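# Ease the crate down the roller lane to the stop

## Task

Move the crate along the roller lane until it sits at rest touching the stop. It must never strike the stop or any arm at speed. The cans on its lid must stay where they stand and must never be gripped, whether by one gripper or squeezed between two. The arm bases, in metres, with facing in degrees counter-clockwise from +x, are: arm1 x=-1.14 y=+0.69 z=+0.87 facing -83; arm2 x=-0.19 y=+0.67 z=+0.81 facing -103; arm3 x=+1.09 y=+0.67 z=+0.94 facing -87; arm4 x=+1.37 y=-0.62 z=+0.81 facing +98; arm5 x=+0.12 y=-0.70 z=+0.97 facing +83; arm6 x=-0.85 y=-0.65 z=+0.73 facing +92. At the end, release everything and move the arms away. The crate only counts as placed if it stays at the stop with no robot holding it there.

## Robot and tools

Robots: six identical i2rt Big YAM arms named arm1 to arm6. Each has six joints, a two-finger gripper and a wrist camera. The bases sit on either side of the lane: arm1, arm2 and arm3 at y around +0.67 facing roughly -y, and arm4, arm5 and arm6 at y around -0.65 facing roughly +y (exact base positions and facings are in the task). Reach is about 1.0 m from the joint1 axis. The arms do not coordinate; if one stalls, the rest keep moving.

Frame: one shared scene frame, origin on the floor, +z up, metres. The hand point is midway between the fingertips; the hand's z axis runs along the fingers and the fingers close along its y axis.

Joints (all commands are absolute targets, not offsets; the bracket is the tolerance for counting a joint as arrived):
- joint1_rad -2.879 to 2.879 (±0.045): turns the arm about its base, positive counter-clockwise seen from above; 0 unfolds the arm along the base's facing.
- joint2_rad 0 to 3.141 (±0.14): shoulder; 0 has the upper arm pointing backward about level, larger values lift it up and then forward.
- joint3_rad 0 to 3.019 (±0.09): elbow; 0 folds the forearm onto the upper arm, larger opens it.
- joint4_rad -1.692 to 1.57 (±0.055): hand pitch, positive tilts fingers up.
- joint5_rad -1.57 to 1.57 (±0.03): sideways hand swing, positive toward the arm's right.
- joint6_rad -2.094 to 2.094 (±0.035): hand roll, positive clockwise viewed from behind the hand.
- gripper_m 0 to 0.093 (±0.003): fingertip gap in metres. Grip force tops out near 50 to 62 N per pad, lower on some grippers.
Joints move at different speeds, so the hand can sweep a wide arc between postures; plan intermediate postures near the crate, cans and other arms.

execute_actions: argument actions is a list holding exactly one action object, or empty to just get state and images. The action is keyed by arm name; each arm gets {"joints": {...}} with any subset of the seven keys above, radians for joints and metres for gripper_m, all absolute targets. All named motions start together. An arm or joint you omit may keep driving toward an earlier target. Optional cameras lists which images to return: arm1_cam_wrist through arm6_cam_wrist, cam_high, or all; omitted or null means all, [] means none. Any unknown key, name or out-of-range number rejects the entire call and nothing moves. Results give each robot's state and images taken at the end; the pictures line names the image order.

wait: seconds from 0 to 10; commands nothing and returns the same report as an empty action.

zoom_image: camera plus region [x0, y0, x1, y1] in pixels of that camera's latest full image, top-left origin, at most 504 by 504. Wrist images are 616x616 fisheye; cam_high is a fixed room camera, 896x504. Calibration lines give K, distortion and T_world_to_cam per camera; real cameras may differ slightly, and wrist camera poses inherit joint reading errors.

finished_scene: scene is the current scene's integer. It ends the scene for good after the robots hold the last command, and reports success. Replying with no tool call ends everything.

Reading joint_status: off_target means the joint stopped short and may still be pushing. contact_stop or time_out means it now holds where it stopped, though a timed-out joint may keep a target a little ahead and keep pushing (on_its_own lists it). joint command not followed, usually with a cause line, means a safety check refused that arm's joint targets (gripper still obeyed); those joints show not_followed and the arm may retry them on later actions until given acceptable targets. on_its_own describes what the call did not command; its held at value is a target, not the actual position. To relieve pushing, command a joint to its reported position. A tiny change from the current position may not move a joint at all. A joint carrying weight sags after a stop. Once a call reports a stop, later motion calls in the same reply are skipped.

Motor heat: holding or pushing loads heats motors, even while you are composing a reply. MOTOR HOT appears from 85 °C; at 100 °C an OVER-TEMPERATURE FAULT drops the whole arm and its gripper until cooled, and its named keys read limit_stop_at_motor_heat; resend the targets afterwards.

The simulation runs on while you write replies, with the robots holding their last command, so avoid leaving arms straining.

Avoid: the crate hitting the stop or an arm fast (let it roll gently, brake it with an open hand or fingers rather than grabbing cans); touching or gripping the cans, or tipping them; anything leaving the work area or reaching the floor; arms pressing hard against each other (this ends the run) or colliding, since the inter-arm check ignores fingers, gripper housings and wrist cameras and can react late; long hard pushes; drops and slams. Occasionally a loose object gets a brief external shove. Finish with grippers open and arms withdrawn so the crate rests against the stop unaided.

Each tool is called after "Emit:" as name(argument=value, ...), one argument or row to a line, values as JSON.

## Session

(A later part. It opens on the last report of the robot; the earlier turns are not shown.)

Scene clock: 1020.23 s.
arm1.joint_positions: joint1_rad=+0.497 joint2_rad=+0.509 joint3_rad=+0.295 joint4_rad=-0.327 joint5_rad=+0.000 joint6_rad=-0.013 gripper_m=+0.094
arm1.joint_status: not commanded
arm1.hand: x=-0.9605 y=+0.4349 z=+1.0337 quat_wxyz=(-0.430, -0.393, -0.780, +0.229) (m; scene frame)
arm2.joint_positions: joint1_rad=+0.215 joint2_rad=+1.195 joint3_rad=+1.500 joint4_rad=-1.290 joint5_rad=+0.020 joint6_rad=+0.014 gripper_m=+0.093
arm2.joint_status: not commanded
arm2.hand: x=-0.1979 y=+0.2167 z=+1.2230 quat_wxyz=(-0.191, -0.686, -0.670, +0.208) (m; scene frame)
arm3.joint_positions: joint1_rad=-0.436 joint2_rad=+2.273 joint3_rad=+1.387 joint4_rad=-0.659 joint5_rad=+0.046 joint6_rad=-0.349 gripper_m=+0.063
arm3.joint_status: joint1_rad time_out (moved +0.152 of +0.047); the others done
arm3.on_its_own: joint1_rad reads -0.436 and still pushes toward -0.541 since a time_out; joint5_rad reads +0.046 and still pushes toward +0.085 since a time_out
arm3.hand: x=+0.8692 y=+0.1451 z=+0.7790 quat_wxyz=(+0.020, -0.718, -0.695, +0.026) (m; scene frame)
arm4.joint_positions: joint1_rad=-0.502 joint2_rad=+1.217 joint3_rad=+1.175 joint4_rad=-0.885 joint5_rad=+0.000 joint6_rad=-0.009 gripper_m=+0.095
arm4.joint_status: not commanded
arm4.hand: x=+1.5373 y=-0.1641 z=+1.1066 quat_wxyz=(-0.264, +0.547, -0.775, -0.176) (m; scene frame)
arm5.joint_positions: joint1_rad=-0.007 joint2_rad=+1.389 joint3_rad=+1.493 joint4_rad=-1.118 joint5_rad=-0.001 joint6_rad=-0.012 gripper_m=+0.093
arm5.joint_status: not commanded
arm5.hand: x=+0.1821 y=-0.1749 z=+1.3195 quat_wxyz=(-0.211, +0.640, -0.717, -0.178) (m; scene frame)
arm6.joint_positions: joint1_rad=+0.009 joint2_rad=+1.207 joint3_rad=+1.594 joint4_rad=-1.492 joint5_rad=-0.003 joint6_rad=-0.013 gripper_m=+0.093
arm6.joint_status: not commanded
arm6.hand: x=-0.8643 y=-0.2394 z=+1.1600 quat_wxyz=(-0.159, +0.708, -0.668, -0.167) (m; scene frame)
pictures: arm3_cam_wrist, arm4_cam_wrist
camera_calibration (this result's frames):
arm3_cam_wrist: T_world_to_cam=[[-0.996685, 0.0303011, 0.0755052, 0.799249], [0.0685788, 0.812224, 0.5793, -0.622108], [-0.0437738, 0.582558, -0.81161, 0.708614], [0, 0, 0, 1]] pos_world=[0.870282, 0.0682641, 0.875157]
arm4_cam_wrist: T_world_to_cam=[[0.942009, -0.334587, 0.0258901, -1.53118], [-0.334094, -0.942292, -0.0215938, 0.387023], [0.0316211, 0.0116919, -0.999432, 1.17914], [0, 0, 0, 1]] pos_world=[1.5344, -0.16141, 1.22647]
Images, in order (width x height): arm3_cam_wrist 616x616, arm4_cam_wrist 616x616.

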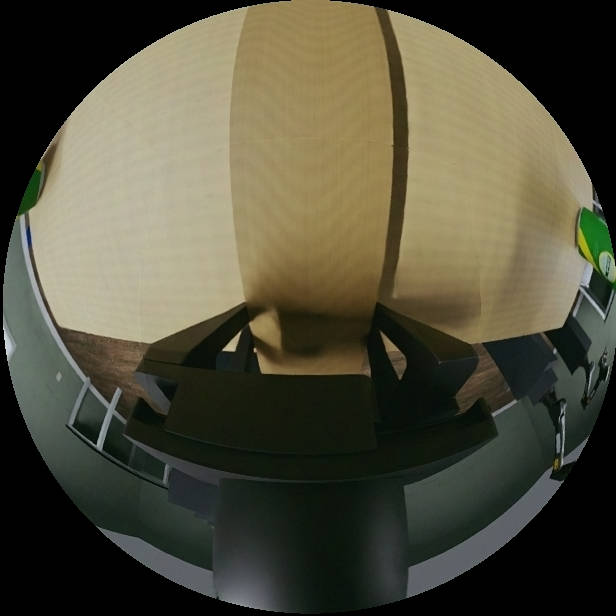

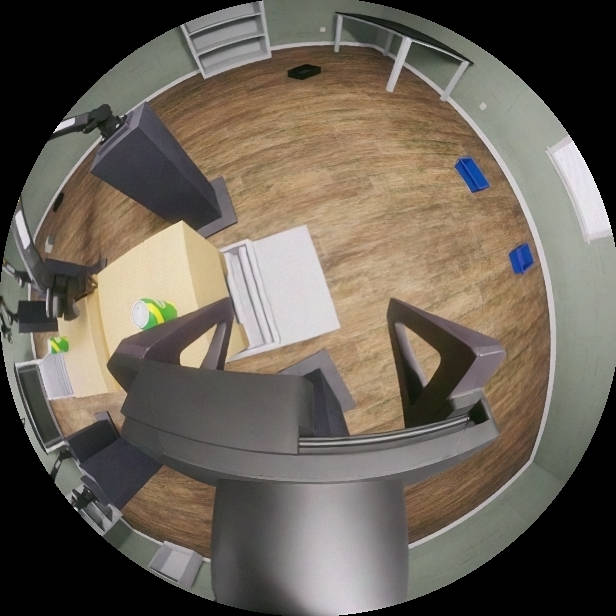

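Emit:
execute_actions(
  actions=[
    {"arm3":{"joints":{"joint1_rad":-0.445,"joint2_rad":2.275,"joint3_rad":1.36,"joint4_rad":-0.61,"joint6_rad":-0.253}}},
  ],
  cameras=["arm4_cam_wrist"],
)

Emit:
zoom_image(
  camera="arm4_cam_wrist",
  region=[170, 220, 310, 360],
)

Scene clock: 1034.13 s.
arm1.joint_positions: joint1_rad=+0.497 joint2_rad=+0.509 joint3_rad=+0.295 joint4_rad=-0.327 joint5_rad=+0.000 joint6_rad=-0.013 gripper_m=+0.094
arm1.joint_status: not commanded
arm1.hand: x=-0.9605 y=+0.4349 z=+1.0337 quat_wxyz=(-0.430, -0.393, -0.780, +0.229) (m; scene frame)
arm2.joint_positions: joint1_rad=+0.215 joint2_rad=+1.195 joint3_rad=+1.500 joint4_rad=-1.290 joint5_rad=+0.020 joint6_rad=+0.014 gripper_m=+0.093
arm2.joint_status: not commanded
arm2.hand: x=-0.1979 y=+0.2167 z=+1.2230 quat_wxyz=(-0.191, -0.686, -0.670, +0.208) (m; scene frame)
arm3.joint_positions: joint1_rad=-0.357 joint2_rad=+2.256 joint3_rad=+1.344 joint4_rad=-0.635 joint5_rad=+0.048 joint6_rad=-0.270 gripper_m=+0.063
arm3.joint_status: joint1_rad time_out (moved +0.079 of -0.009); the others done
arm3.on_its_own: joint1_rad reads -0.357 and still pushes toward -0.445 since a time_out; joint5_rad reads +0.048 and still pushes toward +0.085 since a time_out
arm3.hand: x=+0.9146 y=+0.1420 z=+0.7769 quat_wxyz=(+0.019, -0.718, -0.695, +0.025) (m; scene frame)
arm4.joint_positions: joint1_rad=-0.502 joint2_rad=+1.217 joint3_rad=+1.175 joint4_rad=-0.885 joint5_rad=+0.000 joint6_rad=-0.009 gripper_m=+0.095
arm4.joint_status: not commanded
arm4.hand: x=+1.5373 y=-0.1641 z=+1.1066 quat_wxyz=(-0.264, +0.547, -0.775, -0.176) (m; scene frame)
arm5.joint_positions: joint1_rad=-0.007 joint2_rad=+1.389 joint3_rad=+1.493 joint4_rad=-1.118 joint5_rad=-0.001 joint6_rad=-0.012 gripper_m=+0.093
arm5.joint_status: not commanded
arm5.hand: x=+0.1821 y=-0.1749 z=+1.3195 quat_wxyz=(-0.211, +0.640, -0.717, -0.178) (m; scene frame)
arm6.joint_positions: joint1_rad=+0.009 joint2_rad=+1.207 joint3_rad=+1.594 joint4_rad=-1.492 joint5_rad=-0.003 joint6_rad=-0.013 gripper_m=+0.093
arm6.joint_status: not commanded
arm6.hand: x=-0.8643 y=-0.2394 z=+1.1600 quat_wxyz=(-0.159, +0.708, -0.668, -0.167) (m; scene frame)
pictures: arm4_cam_wrist
camera_calibration (this result's frames):
arm4_cam_wrist: T_world_to_cam=[[0.942009, -0.334587, 0.0258901, -1.53118], [-0.334094, -0.942292, -0.0215938, 0.387023], [0.0316211, 0.0116919, -0.999432, 1.17914], [0, 0, 0, 1]] pos_world=[1.5344, -0.16141, 1.22647]
Images, in order (width x height): arm4_cam_wrist 616x616.

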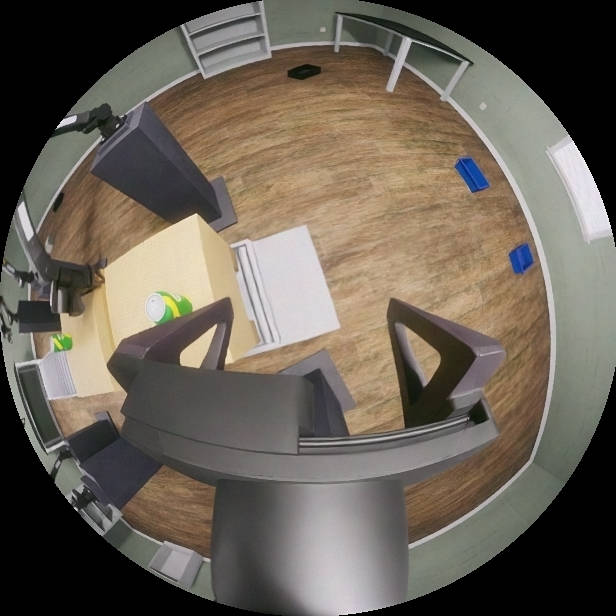

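Region (170, 220, 310, 360) of arm4_cam_wrist's 616x616 image, scaled by 3.600, with more detail than that image has.

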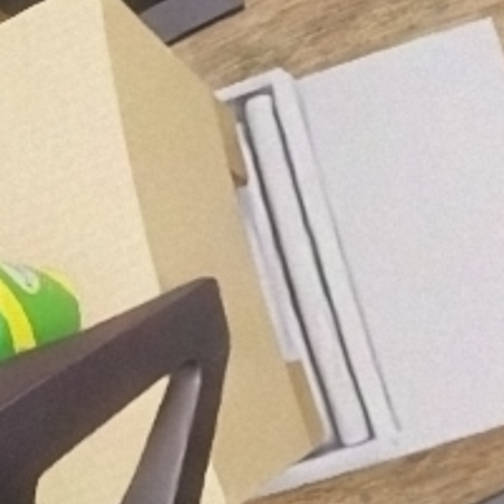

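Emit:
execute_actions(
  actions=[
    {"arm3":{"joints":{"joint1_rad":-0.38,"joint2_rad":2.265,"joint3_rad":1.335,"joint4_rad":-0.605,"joint6_rad":-0.20}}},
  ],
  cameras=["arm4_cam_wrist"],
)

Emit:
zoom_image(
  camera="arm4_cam_wrist",
  region=[170, 220, 310, 360],
)

Scene clock: 1045.00 s.
arm1.joint_positions: joint1_rad=+0.497 joint2_rad=+0.509 joint3_rad=+0.295 joint4_rad=-0.327 joint5_rad=+0.000 joint6_rad=-0.013 gripper_m=+0.094
arm1.joint_status: not commanded
arm1.hand: x=-0.9605 y=+0.4349 z=+1.0337 quat_wxyz=(-0.430, -0.393, -0.780, +0.229) (m; scene frame)
arm2.joint_positions: joint1_rad=+0.215 joint2_rad=+1.195 joint3_rad=+1.500 joint4_rad=-1.290 joint5_rad=+0.020 joint6_rad=+0.014 gripper_m=+0.093
arm2.joint_status: not commanded
arm2.hand: x=-0.1979 y=+0.2167 z=+1.2230 quat_wxyz=(-0.191, -0.686, -0.670, +0.208) (m; scene frame)
arm3.joint_positions: joint1_rad=-0.305 joint2_rad=+2.250 joint3_rad=+1.325 joint4_rad=-0.629 joint5_rad=+0.051 joint6_rad=-0.218 gripper_m=+0.063
arm3.joint_status: joint1_rad time_out (moved +0.052 of -0.023); the others done
arm3.on_its_own: joint1_rad reads -0.305 and still pushes toward -0.380 since a time_out; joint5_rad reads +0.051 and still pushes toward +0.085 since a time_out
arm3.hand: x=+0.9436 y=+0.1409 z=+0.7752 quat_wxyz=(+0.021, -0.718, -0.695, +0.024) (m; scene frame)
arm4.joint_positions: joint1_rad=-0.502 joint2_rad=+1.217 joint3_rad=+1.175 joint4_rad=-0.885 joint5_rad=+0.000 joint6_rad=-0.009 gripper_m=+0.095
arm4.joint_status: not commanded
arm4.hand: x=+1.5373 y=-0.1641 z=+1.1066 quat_wxyz=(-0.264, +0.547, -0.775, -0.176) (m; scene frame)
arm5.joint_positions: joint1_rad=-0.007 joint2_rad=+1.389 joint3_rad=+1.493 joint4_rad=-1.118 joint5_rad=-0.001 joint6_rad=-0.012 gripper_m=+0.093
arm5.joint_status: not commanded
arm5.hand: x=+0.1821 y=-0.1749 z=+1.3195 quat_wxyz=(-0.211, +0.640, -0.717, -0.178) (m; scene frame)
arm6.joint_positions: joint1_rad=+0.009 joint2_rad=+1.207 joint3_rad=+1.594 joint4_rad=-1.492 joint5_rad=-0.003 joint6_rad=-0.013 gripper_m=+0.093
arm6.joint_status: not commanded
arm6.hand: x=-0.8643 y=-0.2394 z=+1.1600 quat_wxyz=(-0.159, +0.708, -0.668, -0.167) (m; scene frame)
pictures: arm4_cam_wrist
camera_calibration (this result's frames):
arm4_cam_wrist: T_world_to_cam=[[0.942009, -0.334587, 0.0258901, -1.53118], [-0.334094, -0.942292, -0.0215938, 0.387023], [0.0316211, 0.0116919, -0.999432, 1.17914], [0, 0, 0, 1]] pos_world=[1.5344, -0.16141, 1.22647]
Images, in order (width x height): arm4_cam_wrist 616x616.

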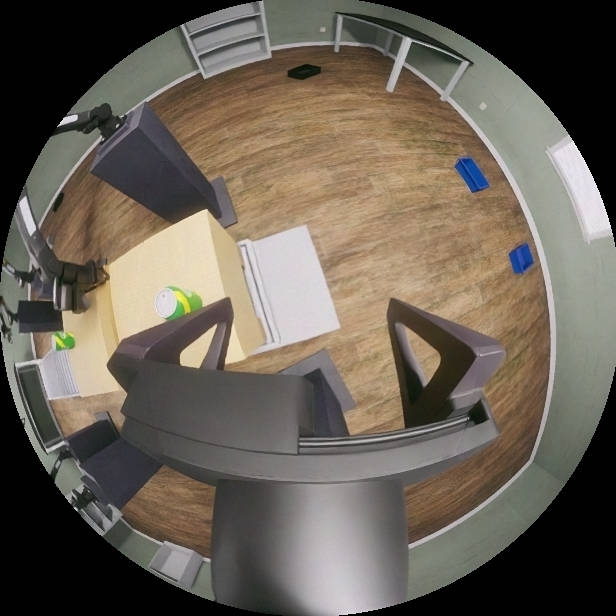

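Region (170, 220, 310, 360) of arm4_cam_wrist's 616x616 image, scaled by 3.600, with more detail than that image has.

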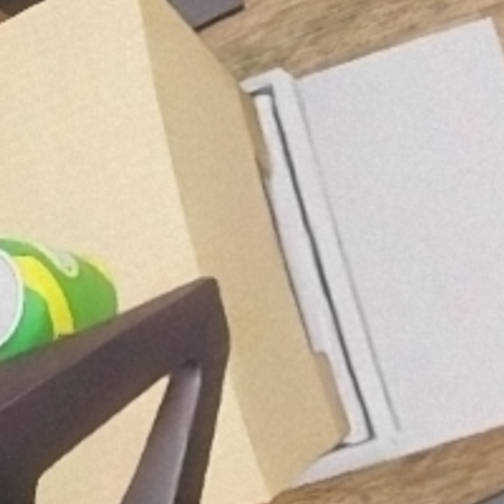

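Emit:
execute_actions(
  actions=[
    {"arm3":{"joints":{"joint1_rad":-0.315,"joint2_rad":2.26,"joint3_rad":1.315,"joint4_rad":-0.605,"joint6_rad":-0.165}}},
  ],
  cameras=["arm4_cam_wrist"],
)

Emit:
zoom_image(
  camera="arm4_cam_wrist",
  region=[170, 220, 310, 360],
)

Scene clock: 1059.13 s.
arm1.joint_positions: joint1_rad=+0.497 joint2_rad=+0.509 joint3_rad=+0.295 joint4_rad=-0.327 joint5_rad=+0.000 joint6_rad=-0.013 gripper_m=+0.094
arm1.joint_status: not commanded
arm1.hand: x=-0.9605 y=+0.4349 z=+1.0337 quat_wxyz=(-0.430, -0.393, -0.780, +0.229) (m; scene frame)
arm2.joint_positions: joint1_rad=+0.215 joint2_rad=+1.195 joint3_rad=+1.500 joint4_rad=-1.290 joint5_rad=+0.020 joint6_rad=+0.014 gripper_m=+0.093
arm2.joint_status: not commanded
arm2.hand: x=-0.1979 y=+0.2167 z=+1.2230 quat_wxyz=(-0.191, -0.686, -0.670, +0.208) (m; scene frame)
arm3.joint_positions: joint1_rad=-0.252 joint2_rad=+2.246 joint3_rad=+1.309 joint4_rad=-0.623 joint5_rad=+0.053 joint6_rad=-0.166 gripper_m=+0.063
arm3.joint_status: joint1_rad off_target (ended at -0.252, target -0.315); the others done
arm3.on_its_own: joint5_rad reads +0.053 and still pushes toward +0.085 since a time_out
arm3.hand: x=+0.9726 y=+0.1396 z=+0.7736 quat_wxyz=(+0.023, -0.718, -0.695, +0.023) (m; scene frame)
arm4.joint_positions: joint1_rad=-0.502 joint2_rad=+1.217 joint3_rad=+1.175 joint4_rad=-0.885 joint5_rad=+0.000 joint6_rad=-0.009 gripper_m=+0.095
arm4.joint_status: not commanded
arm4.hand: x=+1.5373 y=-0.1641 z=+1.1066 quat_wxyz=(-0.264, +0.547, -0.775, -0.176) (m; scene frame)
arm5.joint_positions: joint1_rad=-0.007 joint2_rad=+1.389 joint3_rad=+1.493 joint4_rad=-1.118 joint5_rad=-0.001 joint6_rad=-0.012 gripper_m=+0.093
arm5.joint_status: not commanded
arm5.hand: x=+0.1821 y=-0.1749 z=+1.3195 quat_wxyz=(-0.211, +0.640, -0.717, -0.178) (m; scene frame)
arm6.joint_positions: joint1_rad=+0.009 joint2_rad=+1.207 joint3_rad=+1.594 joint4_rad=-1.492 joint5_rad=-0.003 joint6_rad=-0.013 gripper_m=+0.093
arm6.joint_status: not commanded
arm6.hand: x=-0.8643 y=-0.2394 z=+1.1600 quat_wxyz=(-0.159, +0.708, -0.668, -0.167) (m; scene frame)
pictures: arm4_cam_wrist
camera_calibration (this result's frames):
arm4_cam_wrist: T_world_to_cam=[[0.942009, -0.334587, 0.0258901, -1.53118], [-0.334094, -0.942292, -0.0215938, 0.387023], [0.0316211, 0.0116919, -0.999432, 1.17914], [0, 0, 0, 1]] pos_world=[1.5344, -0.16141, 1.22647]
Images, in order (width x height): arm4_cam_wrist 616x616.

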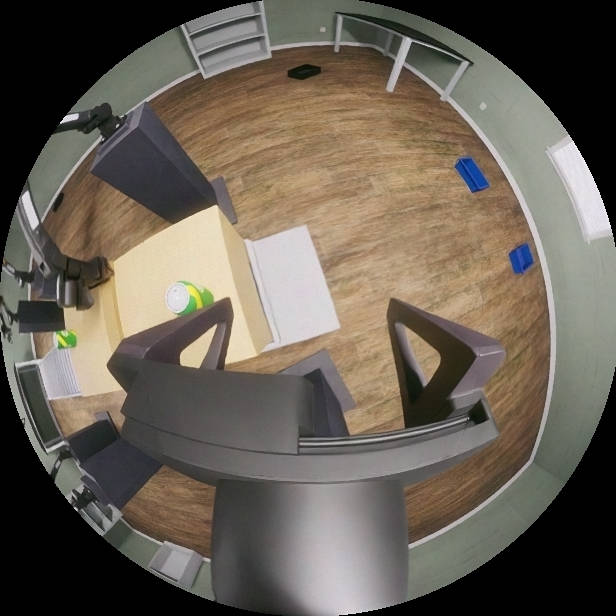

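Region (170, 220, 310, 360) of arm4_cam_wrist's 616x616 image, scaled by 3.600, with more detail than that image has.

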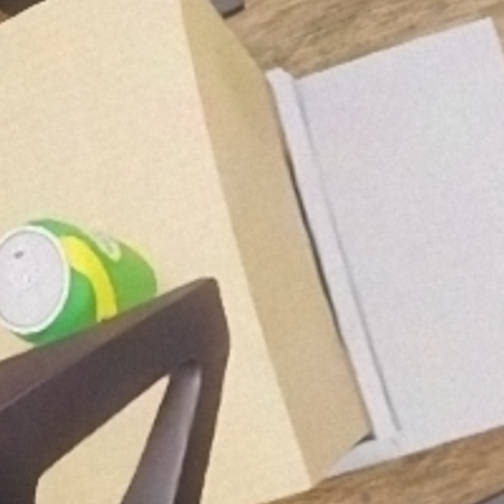

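Emit:
execute_actions(
  actions=[
    {"arm3":{"joints":{"joint1_rad":-0.248,"joint2_rad":1.4,"joint5_rad":0.05,"gripper_m":0.093}},"arm4":{"joints":{"joint2_rad":0.7}}},
  ],
  cameras=["arm4_cam_wrist","arm3_cam_wrist","cam_high"],
)

Scene clock: 1068.00 s.
arm1.joint_positions: joint1_rad=+0.497 joint2_rad=+0.509 joint3_rad=+0.295 joint4_rad=-0.327 joint5_rad=+0.000 joint6_rad=-0.013 gripper_m=+0.094
arm1.joint_status: not commanded
arm1.hand: x=-0.9605 y=+0.4349 z=+1.0337 quat_wxyz=(-0.430, -0.393, -0.780, +0.229) (m; scene frame)
arm2.joint_positions: joint1_rad=+0.215 joint2_rad=+1.195 joint3_rad=+1.500 joint4_rad=-1.290 joint5_rad=+0.020 joint6_rad=+0.014 gripper_m=+0.093
arm2.joint_status: not commanded
arm2.hand: x=-0.1979 y=+0.2167 z=+1.2230 quat_wxyz=(-0.191, -0.686, -0.670, +0.208) (m; scene frame)
arm3.joint_positions: joint1_rad=-0.251 joint2_rad=+1.390 joint3_rad=+1.304 joint4_rad=-0.610 joint5_rad=+0.050 joint6_rad=-0.165 gripper_m=+0.093
arm3.joint_status: all done
arm3.hand: x=+0.9690 y=+0.0909 z=+1.2682 quat_wxyz=(-0.218, -0.656, -0.624, +0.365) (m; scene frame)
arm4.joint_positions: joint1_rad=-0.502 joint2_rad=+0.695 joint3_rad=+1.179 joint4_rad=-0.886 joint5_rad=+0.000 joint6_rad=-0.009 gripper_m=+0.095
arm4.joint_status: all done
arm4.hand: x=+1.4850 y=-0.2991 z=+1.3161 quat_wxyz=(-0.457, +0.482, -0.680, -0.310) (m; scene frame)
arm5.joint_positions: joint1_rad=-0.007 joint2_rad=+1.389 joint3_rad=+1.493 joint4_rad=-1.118 joint5_rad=-0.001 joint6_rad=-0.012 gripper_m=+0.093
arm5.joint_status: not commanded
arm5.hand: x=+0.1821 y=-0.1749 z=+1.3195 quat_wxyz=(-0.211, +0.640, -0.717, -0.178) (m; scene frame)
arm6.joint_positions: joint1_rad=+0.009 joint2_rad=+1.207 joint3_rad=+1.594 joint4_rad=-1.492 joint5_rad=-0.003 joint6_rad=-0.013 gripper_m=+0.093
arm6.joint_status: not commanded
arm6.hand: x=-0.8643 y=-0.2394 z=+1.1600 quat_wxyz=(-0.159, +0.708, -0.668, -0.167) (m; scene frame)
pictures: arm3_cam_wrist, arm4_cam_wrist, cam_high
camera_calibration (this result's frames):
arm3_cam_wrist: T_world_to_cam=[[-0.974905, 0.133145, 0.178416, 0.702506], [0.089723, 0.968459, -0.232457, 0.126456], [-0.203739, -0.210616, -0.956102, 1.55198], [0, 0, 0, 1]] pos_world=[0.98973, 0.11087, 1.38791]
arm4_cam_wrist: T_world_to_cam=[[0.938834, -0.343058, 0.0300236, -1.53577], [-0.278764, -0.808274, -0.518637, 0.858911], [0.20219, 0.478545, -0.854467, 1.08732], [0, 0, 0, 1]] pos_world=[1.46142, -0.352955, 1.42065]
Images, in order (width x height): arm3_cam_wrist 616x616, arm4_cam_wrist 616x616, cam_high 896x504.

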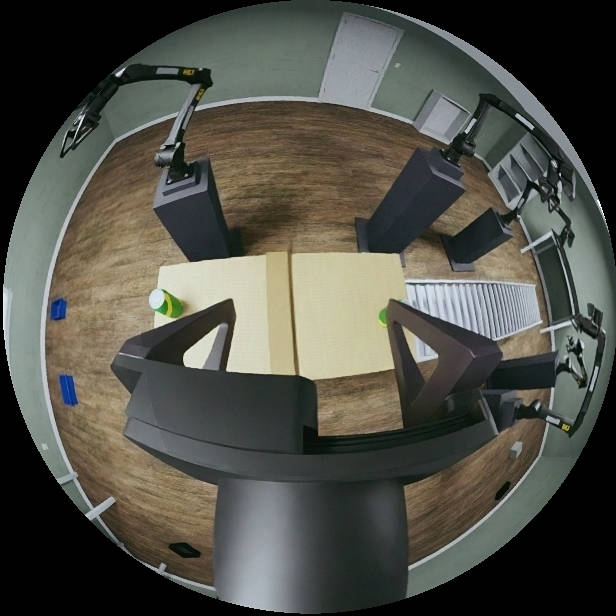

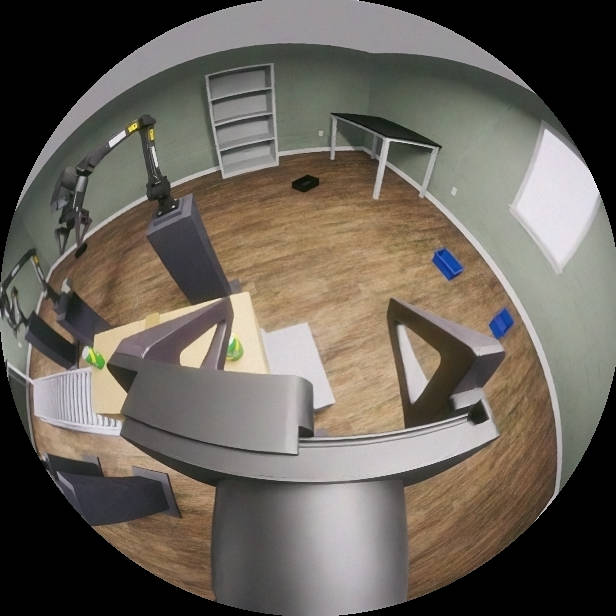

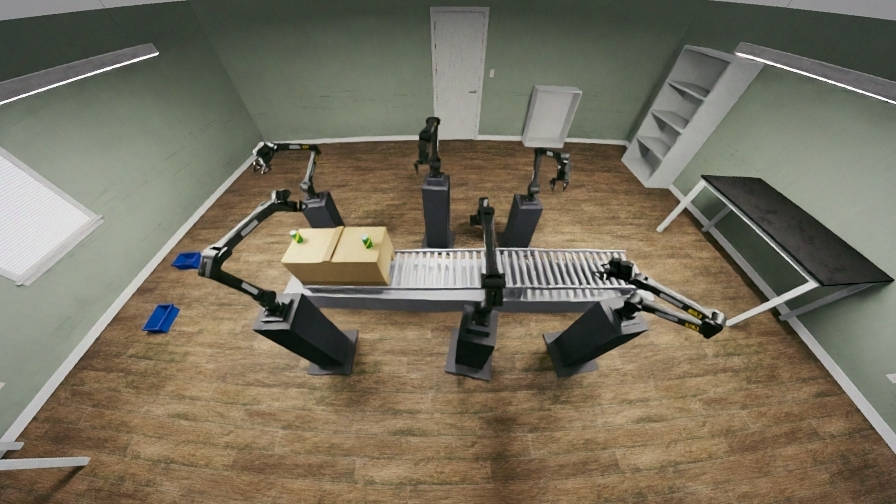

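Emit:
finished_scene(
  scene=1,
)

The scene is finished: the task was done.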